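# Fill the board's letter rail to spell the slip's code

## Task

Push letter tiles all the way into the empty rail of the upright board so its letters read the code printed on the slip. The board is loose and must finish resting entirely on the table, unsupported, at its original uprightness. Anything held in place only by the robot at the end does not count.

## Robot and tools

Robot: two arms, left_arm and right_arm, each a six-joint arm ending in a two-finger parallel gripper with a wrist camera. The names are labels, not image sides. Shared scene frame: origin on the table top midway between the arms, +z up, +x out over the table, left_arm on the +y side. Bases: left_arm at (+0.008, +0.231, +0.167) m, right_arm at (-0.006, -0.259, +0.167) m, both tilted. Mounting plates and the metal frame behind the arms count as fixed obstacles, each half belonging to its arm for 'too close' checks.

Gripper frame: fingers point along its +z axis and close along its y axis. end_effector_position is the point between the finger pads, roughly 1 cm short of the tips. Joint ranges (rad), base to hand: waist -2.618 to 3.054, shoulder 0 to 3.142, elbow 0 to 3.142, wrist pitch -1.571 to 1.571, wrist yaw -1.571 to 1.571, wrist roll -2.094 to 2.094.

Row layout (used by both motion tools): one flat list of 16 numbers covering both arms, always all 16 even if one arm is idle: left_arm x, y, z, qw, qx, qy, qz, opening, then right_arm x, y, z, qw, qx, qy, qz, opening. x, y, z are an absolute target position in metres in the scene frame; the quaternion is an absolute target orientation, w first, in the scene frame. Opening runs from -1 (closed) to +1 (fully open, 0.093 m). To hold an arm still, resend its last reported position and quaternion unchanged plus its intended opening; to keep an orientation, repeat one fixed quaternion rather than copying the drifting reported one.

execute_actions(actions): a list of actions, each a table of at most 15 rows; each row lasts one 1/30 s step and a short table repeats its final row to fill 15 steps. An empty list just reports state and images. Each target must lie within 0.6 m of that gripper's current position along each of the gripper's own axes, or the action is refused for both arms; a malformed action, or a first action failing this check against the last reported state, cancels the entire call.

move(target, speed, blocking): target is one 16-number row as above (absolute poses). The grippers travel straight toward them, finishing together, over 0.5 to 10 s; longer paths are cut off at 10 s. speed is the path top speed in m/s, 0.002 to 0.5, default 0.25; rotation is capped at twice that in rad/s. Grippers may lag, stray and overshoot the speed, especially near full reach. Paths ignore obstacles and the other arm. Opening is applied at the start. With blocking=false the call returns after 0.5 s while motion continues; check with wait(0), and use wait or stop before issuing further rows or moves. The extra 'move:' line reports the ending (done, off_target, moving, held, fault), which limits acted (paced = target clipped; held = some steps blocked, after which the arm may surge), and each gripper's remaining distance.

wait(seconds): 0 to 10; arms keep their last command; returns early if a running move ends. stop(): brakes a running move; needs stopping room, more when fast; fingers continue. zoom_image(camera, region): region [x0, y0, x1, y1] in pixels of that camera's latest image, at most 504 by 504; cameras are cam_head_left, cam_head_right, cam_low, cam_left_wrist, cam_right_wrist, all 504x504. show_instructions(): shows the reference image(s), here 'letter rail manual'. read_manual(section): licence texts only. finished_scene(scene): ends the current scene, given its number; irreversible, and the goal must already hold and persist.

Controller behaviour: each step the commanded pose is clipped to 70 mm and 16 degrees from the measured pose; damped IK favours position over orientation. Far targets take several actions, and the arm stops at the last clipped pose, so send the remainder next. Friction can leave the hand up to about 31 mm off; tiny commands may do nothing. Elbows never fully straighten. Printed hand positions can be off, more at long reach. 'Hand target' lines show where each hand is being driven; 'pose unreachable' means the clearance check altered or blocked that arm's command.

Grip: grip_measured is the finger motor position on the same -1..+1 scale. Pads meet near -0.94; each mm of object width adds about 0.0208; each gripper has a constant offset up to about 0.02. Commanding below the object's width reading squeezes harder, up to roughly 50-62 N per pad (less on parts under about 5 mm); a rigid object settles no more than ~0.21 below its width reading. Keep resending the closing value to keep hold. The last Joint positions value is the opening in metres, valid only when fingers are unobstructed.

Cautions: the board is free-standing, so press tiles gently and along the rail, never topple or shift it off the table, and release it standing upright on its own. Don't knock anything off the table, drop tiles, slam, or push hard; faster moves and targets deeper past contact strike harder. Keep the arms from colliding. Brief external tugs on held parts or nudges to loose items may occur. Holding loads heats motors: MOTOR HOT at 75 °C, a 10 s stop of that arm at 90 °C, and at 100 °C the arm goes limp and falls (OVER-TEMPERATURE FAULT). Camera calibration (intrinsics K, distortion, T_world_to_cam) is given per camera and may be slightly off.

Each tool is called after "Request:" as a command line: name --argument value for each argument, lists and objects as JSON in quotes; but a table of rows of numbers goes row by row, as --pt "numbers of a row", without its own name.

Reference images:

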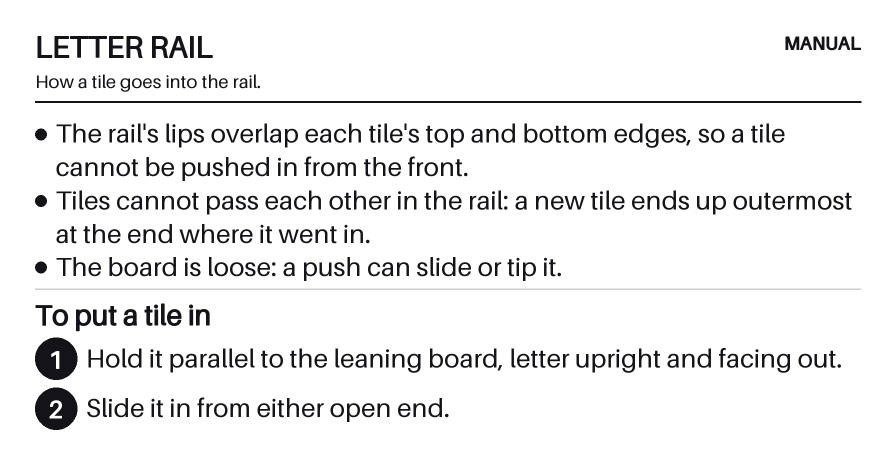

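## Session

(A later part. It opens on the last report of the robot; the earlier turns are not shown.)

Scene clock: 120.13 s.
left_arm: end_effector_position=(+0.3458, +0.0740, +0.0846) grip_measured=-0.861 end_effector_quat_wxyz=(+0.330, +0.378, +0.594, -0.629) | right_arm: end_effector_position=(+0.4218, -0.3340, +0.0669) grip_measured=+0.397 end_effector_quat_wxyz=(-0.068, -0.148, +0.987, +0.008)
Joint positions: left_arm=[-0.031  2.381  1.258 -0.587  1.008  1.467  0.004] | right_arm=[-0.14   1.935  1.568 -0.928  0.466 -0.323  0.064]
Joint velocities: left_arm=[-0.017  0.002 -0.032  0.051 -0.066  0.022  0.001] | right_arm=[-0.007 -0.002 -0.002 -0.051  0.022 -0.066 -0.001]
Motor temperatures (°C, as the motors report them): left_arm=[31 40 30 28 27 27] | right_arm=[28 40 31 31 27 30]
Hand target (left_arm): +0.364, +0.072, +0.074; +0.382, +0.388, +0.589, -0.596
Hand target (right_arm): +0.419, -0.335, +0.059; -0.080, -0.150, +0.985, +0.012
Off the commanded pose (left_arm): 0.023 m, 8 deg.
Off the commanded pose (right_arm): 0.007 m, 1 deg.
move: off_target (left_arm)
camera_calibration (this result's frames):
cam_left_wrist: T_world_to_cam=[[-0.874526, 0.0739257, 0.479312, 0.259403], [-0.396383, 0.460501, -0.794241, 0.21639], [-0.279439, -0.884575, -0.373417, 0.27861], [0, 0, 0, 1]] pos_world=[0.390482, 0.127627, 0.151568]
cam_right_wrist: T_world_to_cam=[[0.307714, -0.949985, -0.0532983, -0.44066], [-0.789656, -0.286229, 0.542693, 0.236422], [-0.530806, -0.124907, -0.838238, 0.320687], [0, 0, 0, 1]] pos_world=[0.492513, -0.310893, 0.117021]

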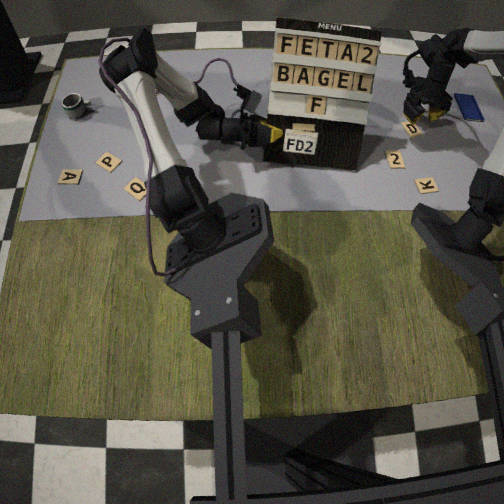

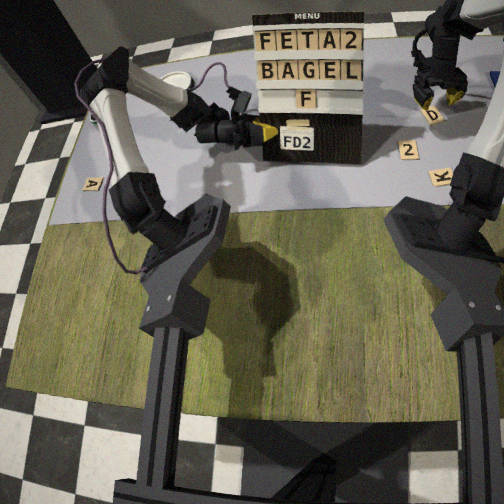

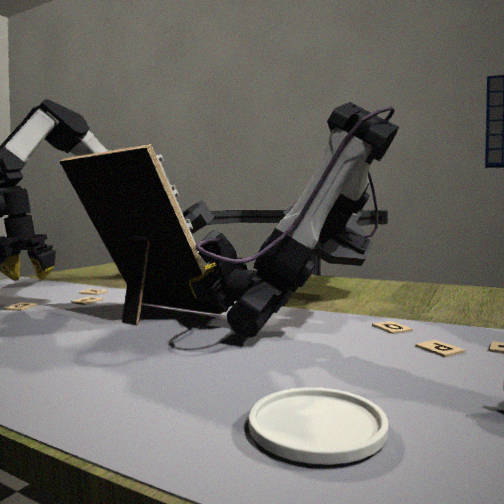

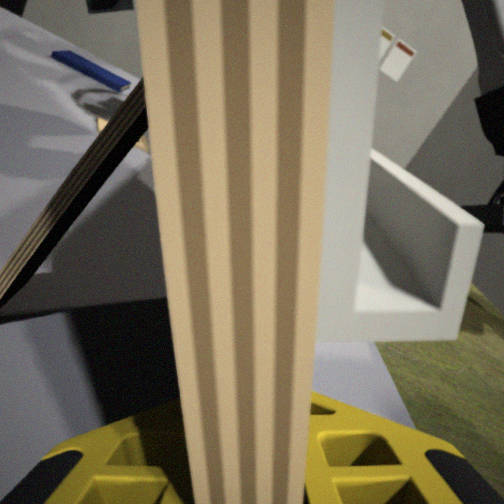

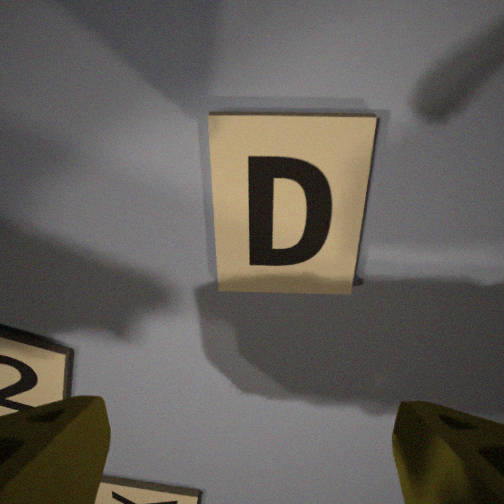

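Request:
move --target '[0.39,0.07,0.095,0.44,0.358,0.61,-0.554,-0.92,0.437,-0.334,0.04,-0.08,-0.15,0.985,0.012,0.4]' --speed 0.06

Request:
move --target '[0.385,0.07,0.072,0.44,0.358,0.61,-0.554,-0.92,0.435,-0.333,0.0,-0.08,-0.15,0.985,0.012,0.4]' --speed 0.04

Scene clock: 123.17 s.
left_arm: end_effector_position=(+0.3471, +0.0650, +0.0904) grip_measured=-0.861 end_effector_quat_wxyz=(+0.340, +0.344, +0.621, -0.616) | right_arm: end_effector_position=(+0.4381, -0.3325, +0.0481) grip_measured=+0.397 end_effector_quat_wxyz=(-0.071, -0.150, +0.986, +0.008)
Joint positions: left_arm=[-0.059  2.313  1.106 -0.299  1.02   1.237  0.004] | right_arm=[-0.153  2.03   1.664 -0.929  0.463 -0.339  0.064]
Joint velocities: left_arm=[-0.002 -0.007  0.002  0.022  0.007 -0.022 -0.   ] | right_arm=[ 0.007 -0.002 -0.007 -0.007  0.007  0.037 -0.   ]
Motor temperatures (°C, as the motors report them): left_arm=[31 41 30 28 27 27] | right_arm=[28 40 31 31 27 30]
Hand target (left_arm): +0.387, +0.073, +0.099; +0.433, +0.367, +0.603, -0.560
Hand target (right_arm): +0.436, -0.334, +0.040; -0.080, -0.150, +0.985, +0.012
Off the commanded pose (left_arm): 0.043 m, 14 deg.
Off the commanded pose (right_arm): 0.008 m, 1 deg.
move: off_target (left_arm)
camera_calibration (this result's frames):
cam_left_wrist: T_world_to_cam=[[-0.857498, -0.00765664, 0.51443, 0.254624], [-0.465159, 0.438763, -0.768839, 0.248715], [-0.219826, -0.89857, -0.3798, 0.254011], [0, 0, 0, 1]] pos_world=[0.38987, 0.121069, 0.156709]
cam_right_wrist: T_world_to_cam=[[0.310781, -0.948864, -0.0554241, -0.446064], [-0.785677, -0.289274, 0.546838, 0.256904], [-0.534907, -0.126401, -0.835402, 0.314972], [0, 0, 0, 1]] pos_world=[0.508952, -0.309125, 0.0979208]

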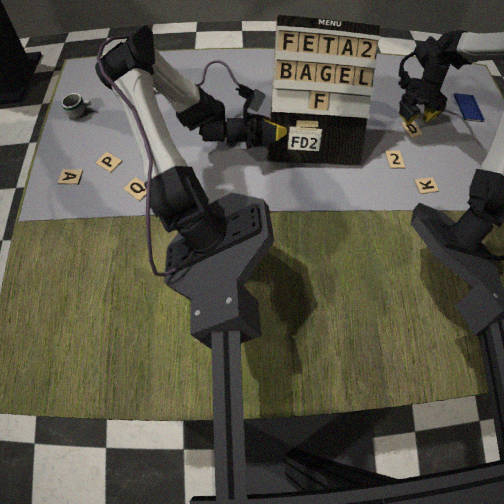

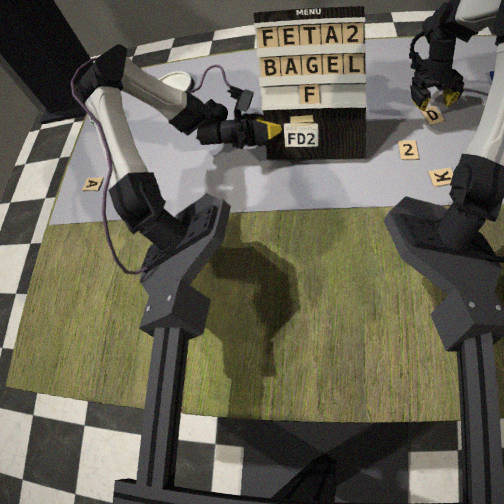

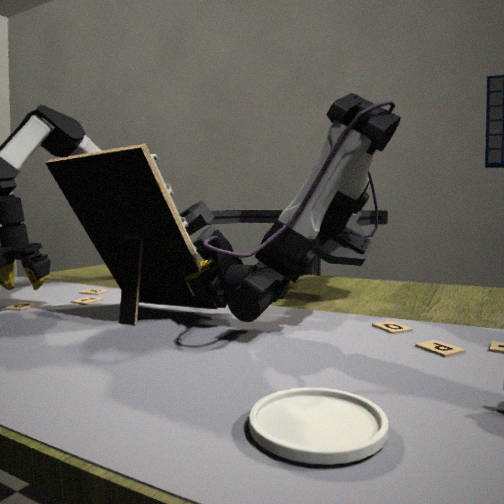

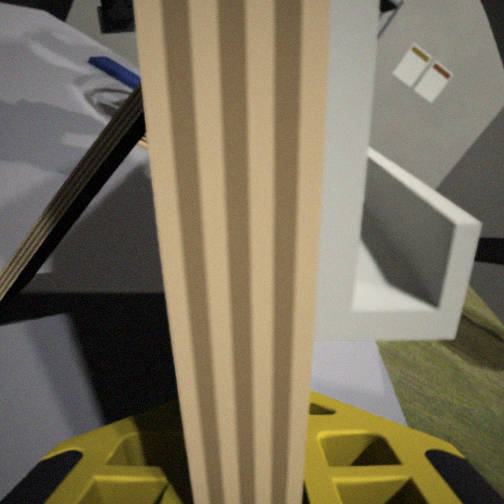

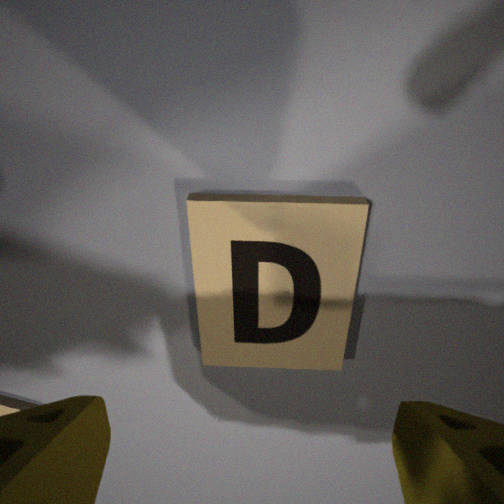

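Scene clock: 126.37 s.
left_arm: end_effector_position=(+0.3440, +0.0661, +0.0855) grip_measured=-0.861 end_effector_quat_wxyz=(+0.355, +0.343, +0.611, -0.618) | right_arm: end_effector_position=(+0.4410, -0.3343, +0.0130) grip_measured=+0.397 end_effector_quat_wxyz=(-0.069, -0.149, +0.986, +0.007)
Joint positions: left_arm=[-0.041  2.338  1.106 -0.295  1.048  1.288  0.004] | right_arm=[-0.192  2.104  1.664 -0.834  0.453 -0.379  0.064]
Joint velocities: left_arm=[-0.002 -0.002  0.007 -0.051 -0.007 -0.037  0.001] | right_arm=[-0.002  0.002 -0.007  0.037 -0.037 -0.022 -0.001]
Motor temperatures (°C, as the motors report them): left_arm=[31 40 30 28 27 27] | right_arm=[28 40 31 31 27 30]
Hand target (left_arm): +0.382, +0.074, +0.076; +0.435, +0.364, +0.605, -0.558
Hand target (right_arm): +0.434, -0.333, +0.000; -0.080, -0.150, +0.985, +0.012
Off the commanded pose (left_arm): 0.043 m, 12 deg.
Off the commanded pose (right_arm): 0.014 m, 1 deg.
move: off_target (left_arm, right_arm)
camera_calibration (this result's frames):
cam_left_wrist: T_world_to_cam=[[-0.869314, -0.00395646, 0.494244, 0.259996], [-0.451219, 0.414483, -0.79032, 0.241643], [-0.201729, -0.910048, -0.362101, 0.245388], [0, 0, 0, 1]] pos_world=[0.384554, 0.124186, 0.151329]
cam_right_wrist: T_world_to_cam=[[0.308139, -0.949877, -0.0527729, -0.449914], [-0.788337, -0.286, 0.544728, 0.28018], [-0.532517, -0.126249, -0.836951, 0.285914], [0, 0, 0, 1]] pos_world=[0.511766, -0.311135, 0.0629311]

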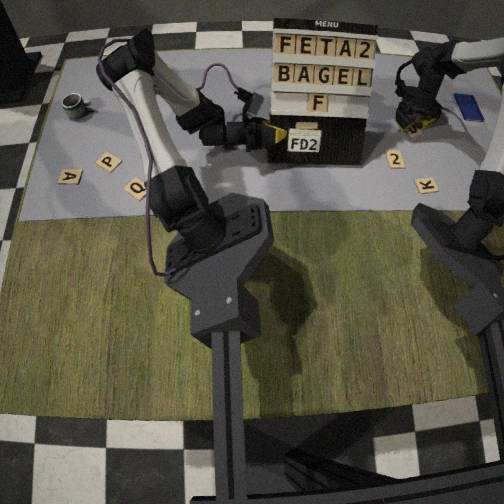

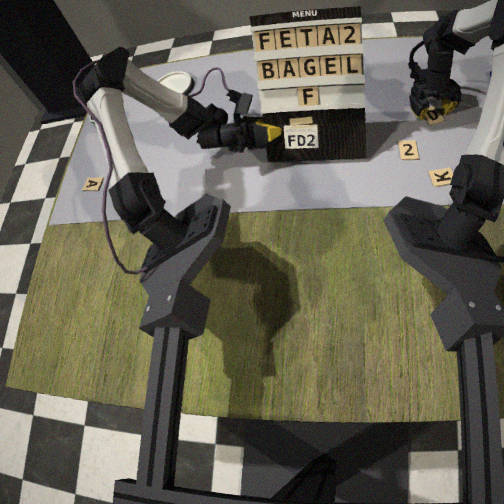

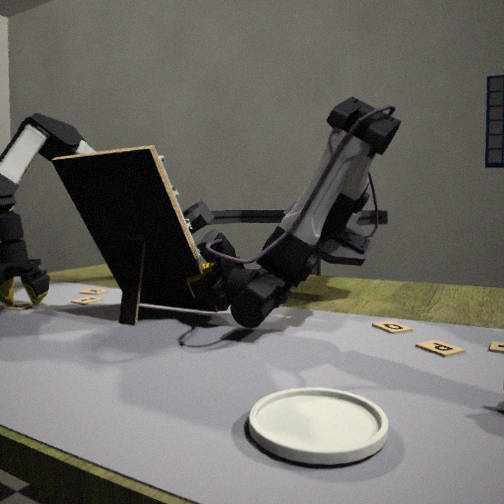

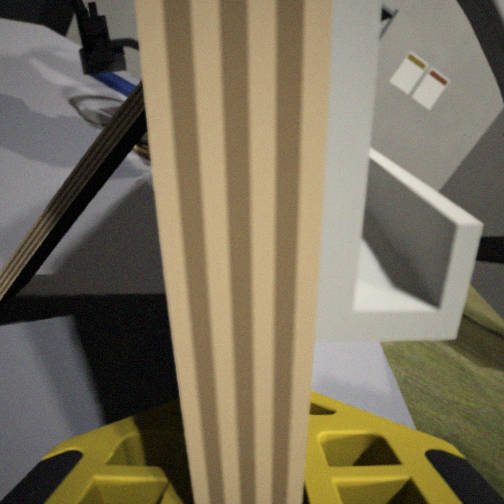

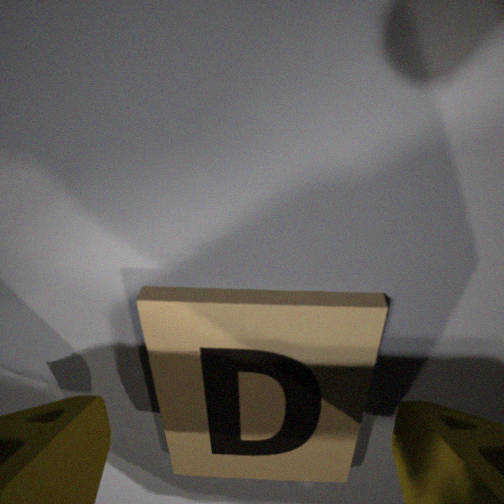

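Request:
move --target '[0.333,0.066,0.07,0.39,0.38,0.597,-0.59,-0.92,0.436,-0.335,-0.006,-0.08,-0.15,0.985,0.012,0.4]' --speed 0.04

Request:
move --target '[0.333,0.066,0.074,0.39,0.38,0.597,-0.59,-0.4,0.436,-0.335,-0.006,-0.08,-0.15,0.985,0.012,-0.2]'

Scene clock: 128.20 s.
left_arm: end_effector_position=(+0.3370, +0.0672, +0.0804) grip_measured=-0.861 end_effector_quat_wxyz=(+0.372, +0.363, +0.600, -0.608) | right_arm: end_effector_position=(+0.4419, -0.3360, +0.0103) grip_measured=+0.397 end_effector_quat_wxyz=(-0.068, -0.149, +0.987, +0.007)
Joint positions: left_arm=[-0.029  2.35   1.098 -0.307  1.046  1.383  0.004] | right_arm=[-0.198  2.107  1.664 -0.823  0.451 -0.387  0.064]
Joint velocities: left_arm=[-0.007 -0.012  0.007  0.007 -0.037  0.095  0.   ] | right_arm=[-0.002  0.017  0.017  0.007  0.022 -0.007 -0.001]
Motor temperatures (°C, as the motors report them): left_arm=[31 40 30 28 27 27] | right_arm=[28 41 31 31 27 30]
Hand target (left_arm): +0.333, +0.066, +0.070; +0.389, +0.380, +0.597, -0.590
Hand target (right_arm): +0.435, -0.335, -0.005; -0.080, -0.150, +0.985, +0.012
Off the commanded pose (left_arm): 0.011 m, 4 deg.
Off the commanded pose (right_arm): 0.017 m, 2 deg.
move: off_target (left_arm, right_arm)
camera_calibration (this result's frames):
cam_left_wrist: T_world_to_cam=[[-0.897511, -0.000504547, 0.440993, 0.270002], [-0.400929, 0.417402, -0.815495, 0.218833], [-0.18366, -0.908722, -0.374825, 0.237984], [0, 0, 0, 1]] pos_world=[0.373774, 0.125056, 0.148591]
cam_right_wrist: T_world_to_cam=[[0.308871, -0.949724, -0.051218, -0.452168], [-0.790219, -0.28622, 0.541879, 0.282616], [-0.529295, -0.126897, -0.838895, 0.282356], [0, 0, 0, 1]] pos_world=[0.51244, -0.312714, 0.0605637]

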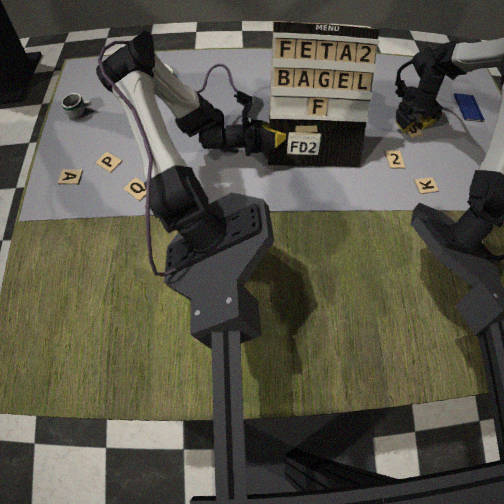

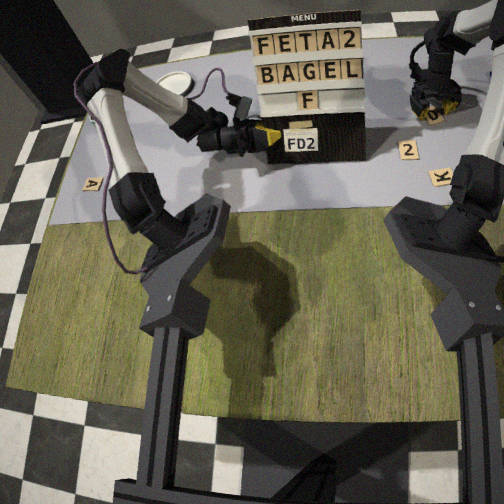

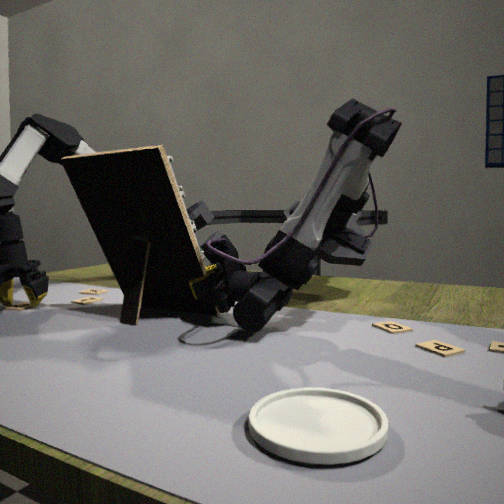

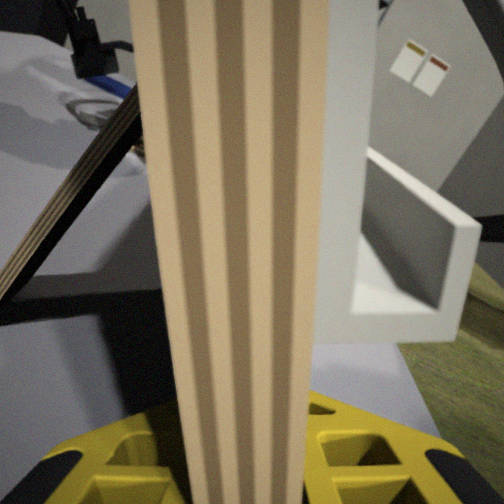

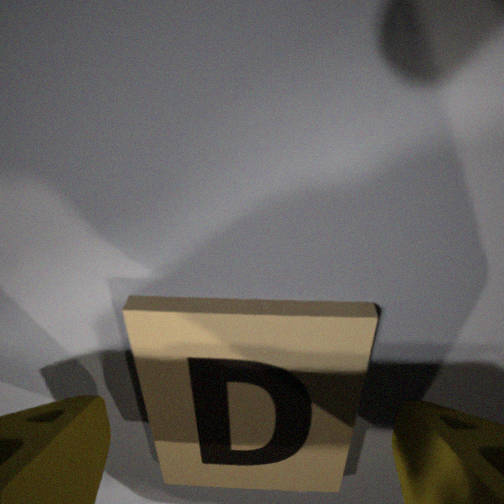

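Scene clock: 129.00 s.
left_arm: end_effector_position=(+0.3422, +0.0672, +0.0789) grip_measured=-0.402 end_effector_quat_wxyz=(+0.395, +0.378, +0.593, -0.591) | right_arm: end_effector_position=(+0.4420, -0.3367, +0.0103) grip_measured=-0.180 end_effector_quat_wxyz=(-0.068, -0.149, +0.986, +0.005)
Joint positions: left_arm=[-0.029  2.35   1.098 -0.272  1.046  1.417  0.026] | right_arm=[-0.198  2.107  1.664 -0.822  0.455 -0.388  0.037]
Joint velocities: left_arm=[-0.017 -0.007 -0.002 -0.007 -0.066 -0.007  0.001] | right_arm=[ 0.007  0.007  0.012 -0.022 -0.037 -0.022  0.001]
Motor temperatures (°C, as the motors report them): left_arm=[31 40 30 28 27 27] | right_arm=[28 41 31 31 27 30]
Hand target (left_arm): +0.333, +0.066, +0.074; +0.389, +0.380, +0.596, -0.590
Hand target (right_arm): +0.435, -0.335, -0.005; -0.080, -0.150, +0.985, +0.012
Off the commanded pose (left_arm): 0.010 m, 1 deg.
Off the commanded pose (right_arm): 0.017 m, 2 deg.
move: off_target (right_arm)
camera_calibration (this result's frames):
cam_left_wrist: T_world_to_cam=[[-0.923616, -0.0186243, 0.382867, 0.290085], [-0.355479, 0.415323, -0.837342, 0.206022], [-0.143419, -0.909483, -0.390219, 0.22593], [0, 0, 0, 1]] pos_world=[0.373565, 0.125316, 0.149609]
cam_right_wrist: T_world_to_cam=[[0.310195, -0.949499, -0.0472376, -0.453436], [-0.789991, -0.28509, 0.542805, 0.282771], [-0.52886, -0.131058, -0.838529, 0.280718], [0, 0, 0, 1]] pos_world=[0.512501, -0.313131, 0.0604811]

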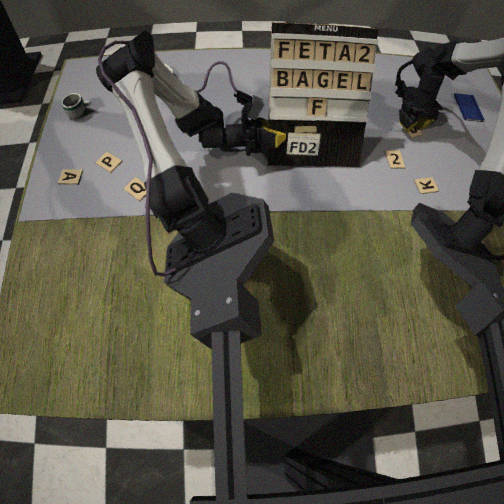

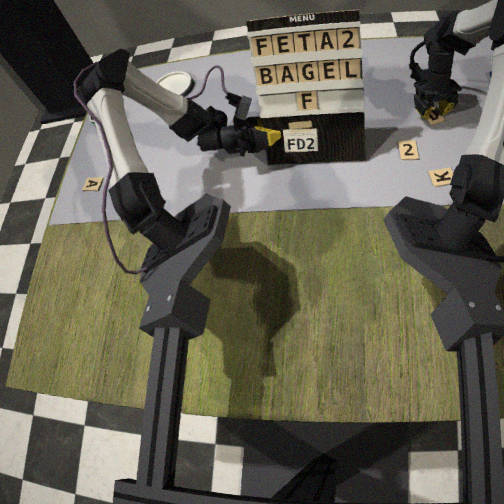

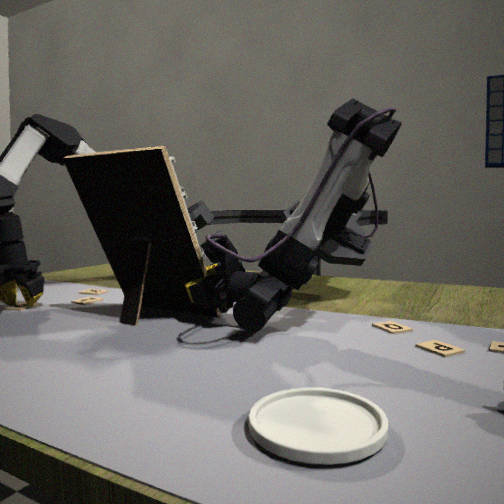

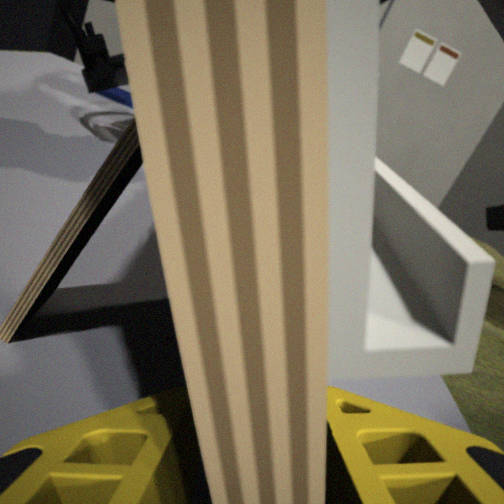

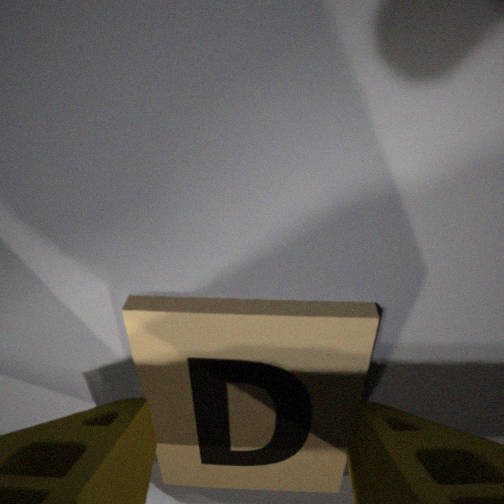

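Request:
move --target '[0.336,0.11,0.085,0.39,0.38,0.597,-0.59,-0.2,0.40,-0.35,0.12,0.1,-0.1,0.99,0,-0.2]' --speed 0.15

Request:
move --target '[0.336,0.11,0.085,0.39,0.38,0.597,-0.59,-0.2,0.345,-0.27,0.155,0.485,0,0.875,0,-0.2]' --speed 0.2

Request:
move --target '[0.336,0.11,0.085,0.39,0.38,0.597,-0.59,-0.2,0.345,-0.195,0.154,0.485,0,0.875,0,-0.2]' --speed 0.06

Scene clock: 130.80 s.
left_arm: end_effector_position=(+0.3282, +0.1024, +0.0851) grip_measured=-0.202 end_effector_quat_wxyz=(+0.386, +0.374, +0.593, -0.599) | right_arm: end_effector_position=(+0.4042, -0.3561, +0.1212) grip_measured=-0.180 end_effector_quat_wxyz=(+0.095, -0.097, +0.991, -0.007)
Joint positions: left_arm=[ 0.06   2.291  1.098 -0.509  1.044  1.592  0.035] | right_arm=[-0.154  1.5    1.123 -0.554  0.413 -0.388  0.037]
Joint velocities: left_arm=[ 0.002  0.007  0.017 -0.037 -0.022 -0.037  0.   ] | right_arm=[-0.012  0.002  0.002 -0.037  0.022  0.022 -0.001]
Motor temperatures (°C, as the motors report them): left_arm=[31 40 30 28 27 27] | right_arm=[28 41 31 31 27 30]
Hand target (left_arm): +0.336, +0.110, +0.085; +0.390, +0.379, +0.598, -0.589
Hand target (right_arm): +0.402, -0.350, +0.122; +0.100, -0.100, +0.990, -0.001
Off the commanded pose (left_arm): 0.011 m, 1 deg.
Off the commanded pose (right_arm): 0.007 m, 1 deg.
move: off_target (left_arm)
camera_calibration (this result's frames):
cam_left_wrist: T_world_to_cam=[[-0.914705, -0.0060744, 0.404078, 0.269416], [-0.370008, 0.414672, -0.831349, 0.195933], [-0.16251, -0.909951, -0.38155, 0.263908], [0, 0, 0, 1]] pos_world=[0.36182, 0.160532, 0.154718]
cam_right_wrist: T_world_to_cam=[[0.212058, -0.977048, 0.020206, -0.433175], [-0.946721, -0.20026, 0.252221, 0.316012], [-0.242386, -0.0726151, -0.967459, 0.271814], [0, 0, 0, 1]] pos_world=[0.456917, -0.340211, 0.192016]

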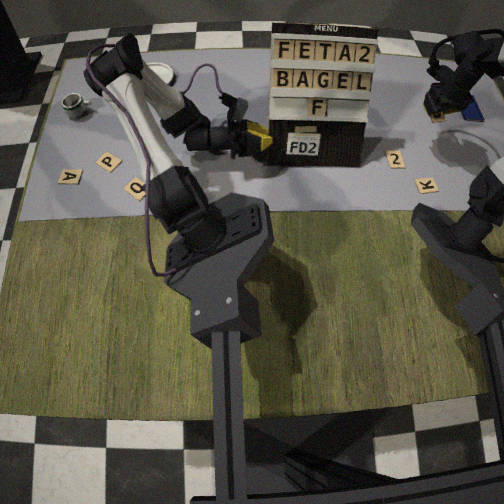

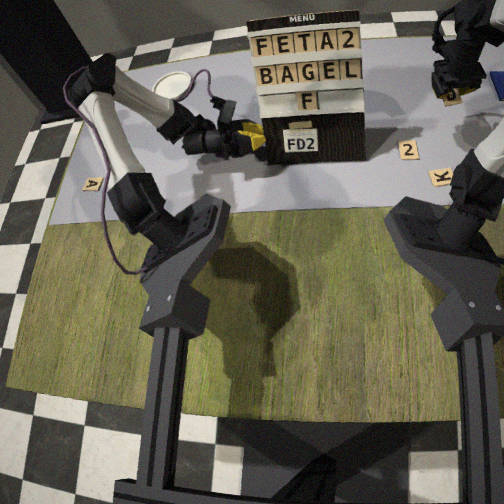

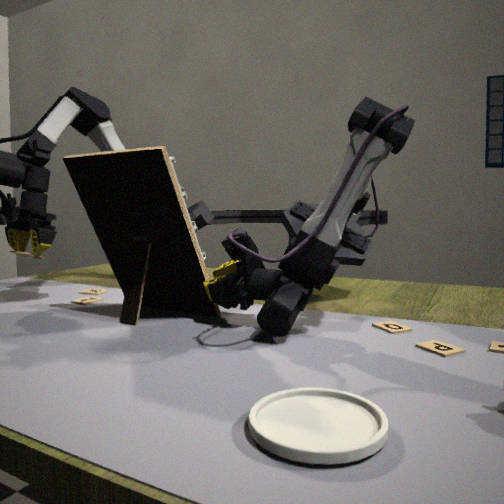

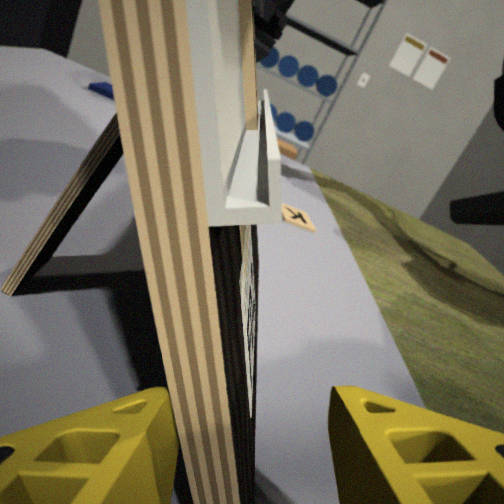

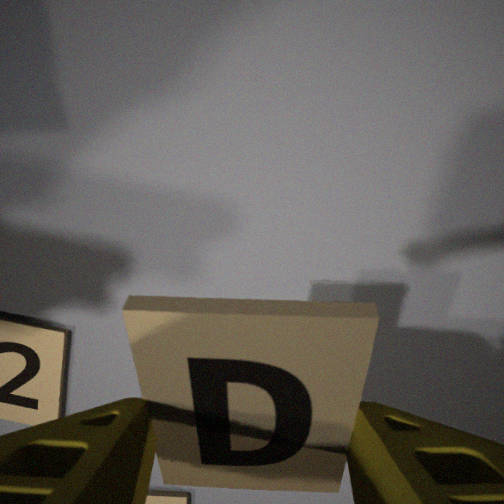

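Scene clock: 133.80 s.
left_arm: end_effector_position=(+0.3279, +0.1024, +0.0851) grip_measured=-0.202 end_effector_quat_wxyz=(+0.387, +0.376, +0.592, -0.599) | right_arm: end_effector_position=(+0.3535, -0.2758, +0.1633) grip_measured=-0.180 end_effector_quat_wxyz=(+0.494, +0.013, +0.869, -0.003)
Joint positions: left_arm=[ 0.06   2.291  1.098 -0.51   1.043  1.598  0.035] | right_arm=[ 0.104  1.32   0.114  1.111  0.413 -0.395  0.037]
Joint velocities: left_arm=[ 0.007 -0.012 -0.007  0.051 -0.037  0.022 -0.   ] | right_arm=[-0.017  0.012 -0.002 -0.007  0.022 -0.022 -0.   ]
Motor temperatures (°C, as the motors report them): left_arm=[31 41 30 28 27 27] | right_arm=[28 41 31 32 27 30]
Hand target (left_arm): +0.336, +0.110, +0.085; +0.390, +0.380, +0.597, -0.589
Hand target (right_arm): +0.345, -0.270, +0.157; +0.484, +0.001, +0.875, -0.001
Off the commanded pose (left_arm): 0.011 m, 1 deg.
Off the commanded pose (right_arm): 0.013 m, 2 deg.
move: off_target (left_arm, right_arm)
camera_calibration (this result's frames):
cam_left_wrist: T_world_to_cam=[[-0.91679, -0.00538887, 0.399334, 0.270188], [-0.365377, 0.414999, -0.833232, 0.194491], [-0.161233, -0.909806, -0.382435, 0.263527], [0, 0, 0, 1]] pos_world=[0.361258, 0.160501, 0.154943]
cam_right_wrist: T_world_to_cam=[[-0.00330455, -0.999994, 0.000821193, -0.271911], [-0.830101, 0.00228522, -0.557608, 0.420352], [0.557603, -0.00252432, -0.830104, 0.0202096], [0, 0, 0, 1]] pos_world=[0.336767, -0.272819, 0.251391]

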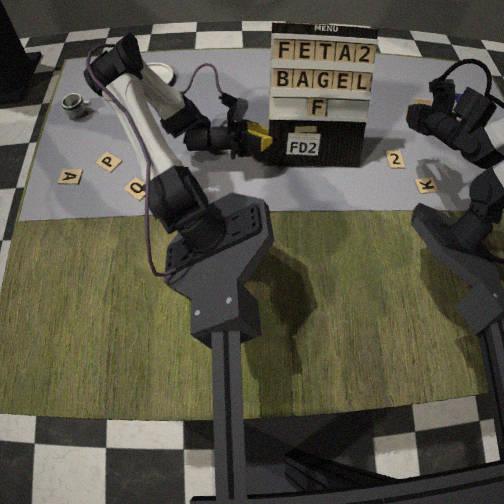

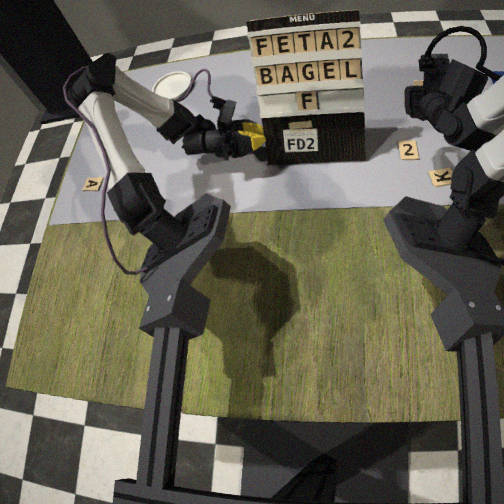

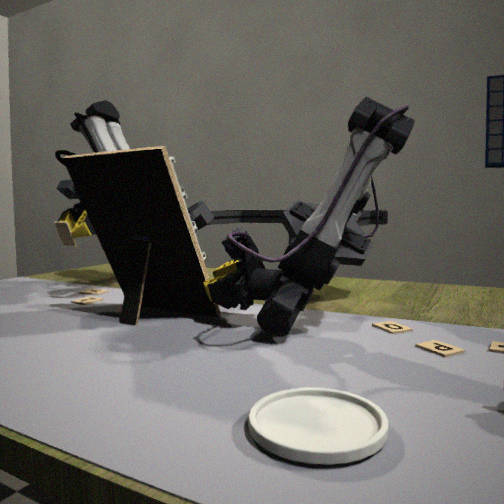

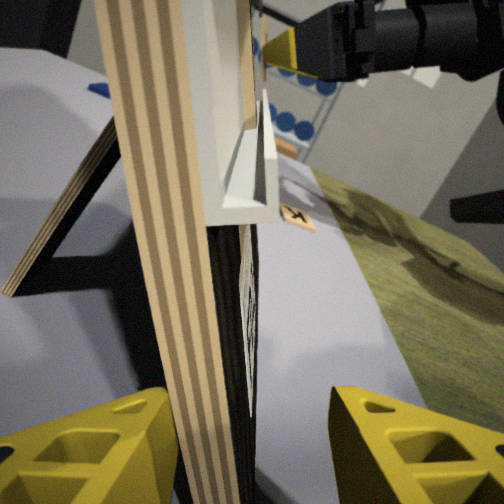

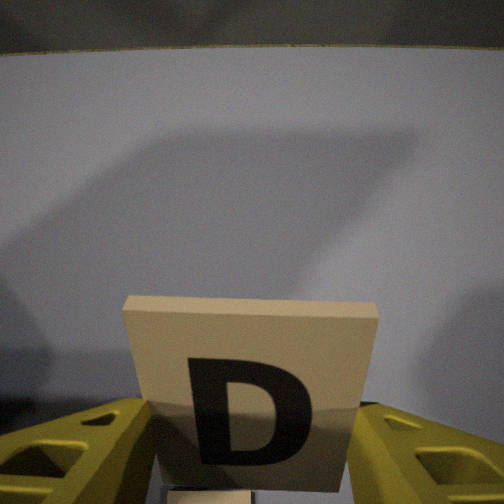

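Scene clock: 135.67 s.
left_arm: end_effector_position=(+0.3279, +0.1024, +0.0851) grip_measured=-0.202 end_effector_quat_wxyz=(+0.387, +0.376, +0.592, -0.599) | right_arm: end_effector_position=(+0.3416, -0.1986, +0.1521) grip_measured=-0.180 end_effector_quat_wxyz=(+0.481, -0.005, +0.877, -0.002)
Joint positions: left_arm=[ 0.06   2.291  1.098 -0.51   1.043  1.598  0.035] | right_arm=[ 0.415  1.771  0.166  1.443  0.714 -0.357  0.037]
Joint velocities: left_arm=[-0.002 -0.002 -0.007  0.022  0.037 -0.007  0.001] | right_arm=[ 0.002 -0.017  0.007 -0.007  0.007  0.007  0.   ]
Motor temperatures (°C, as the motors report them): left_arm=[31 41 30 28 27 27] | right_arm=[28 40 31 32 27 30]
Hand target (left_arm): +0.336, +0.110, +0.085; +0.390, +0.380, +0.597, -0.589
Hand target (right_arm): +0.345, -0.194, +0.153; +0.485, -0.000, +0.875, +0.000
Off the commanded pose (left_arm): 0.011 m, 1 deg.
Off the commanded pose (right_arm): 0.005 m, 1 deg.
move: off_target (left_arm)
camera_calibration (this result's frames):
cam_left_wrist: T_world_to_cam=[[-0.91679, -0.00538887, 0.399334, 0.270188], [-0.365377, 0.414999, -0.833232, 0.194491], [-0.161233, -0.909806, -0.382435, 0.263527], [0, 0, 0, 1]] pos_world=[0.361258, 0.160501, 0.154943]
cam_right_wrist: T_world_to_cam=[[0.0293894, -0.999431, 0.0165693, -0.208195], [-0.845852, -0.033699, -0.532352, 0.398418], [0.532607, 0.00163036, -0.846361, 0.0296239], [0, 0, 0, 1]] pos_world=[0.327343, -0.194699, 0.240621]

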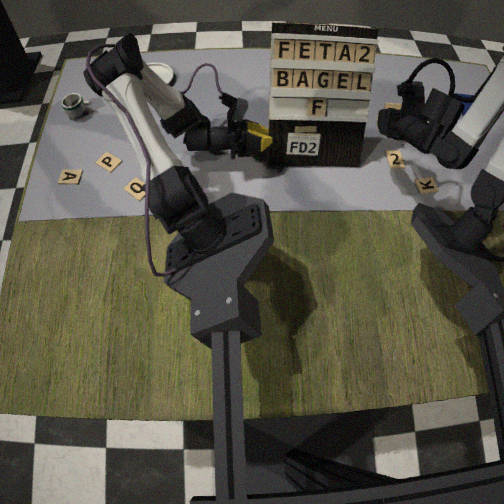

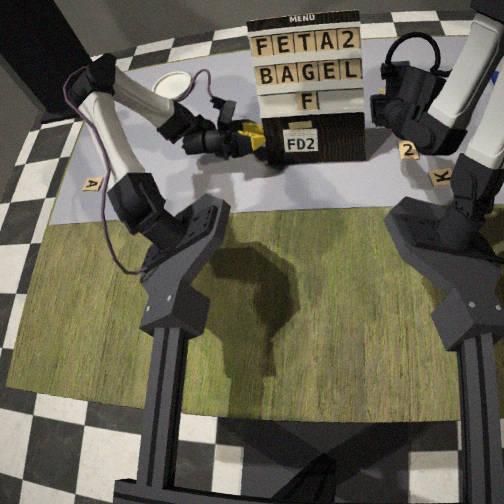

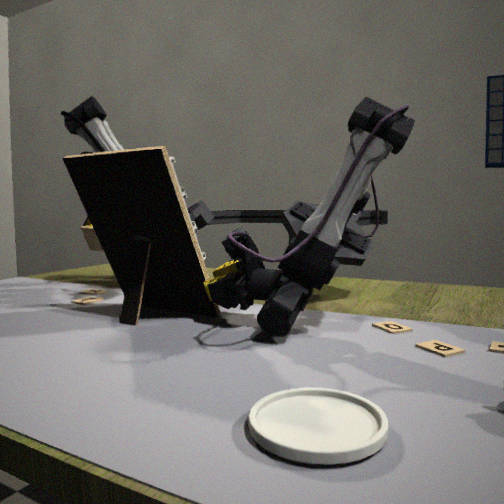

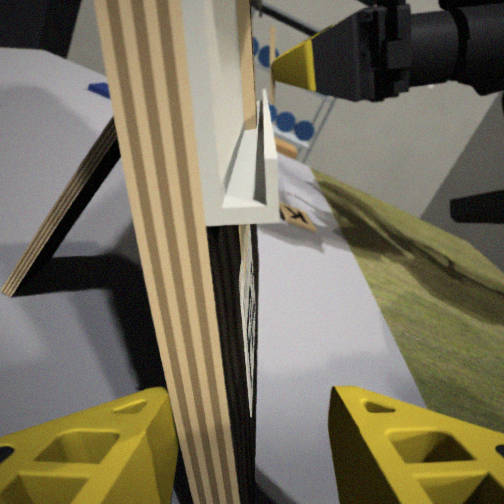

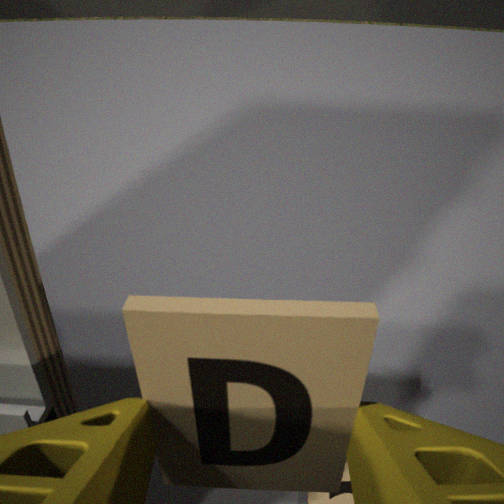

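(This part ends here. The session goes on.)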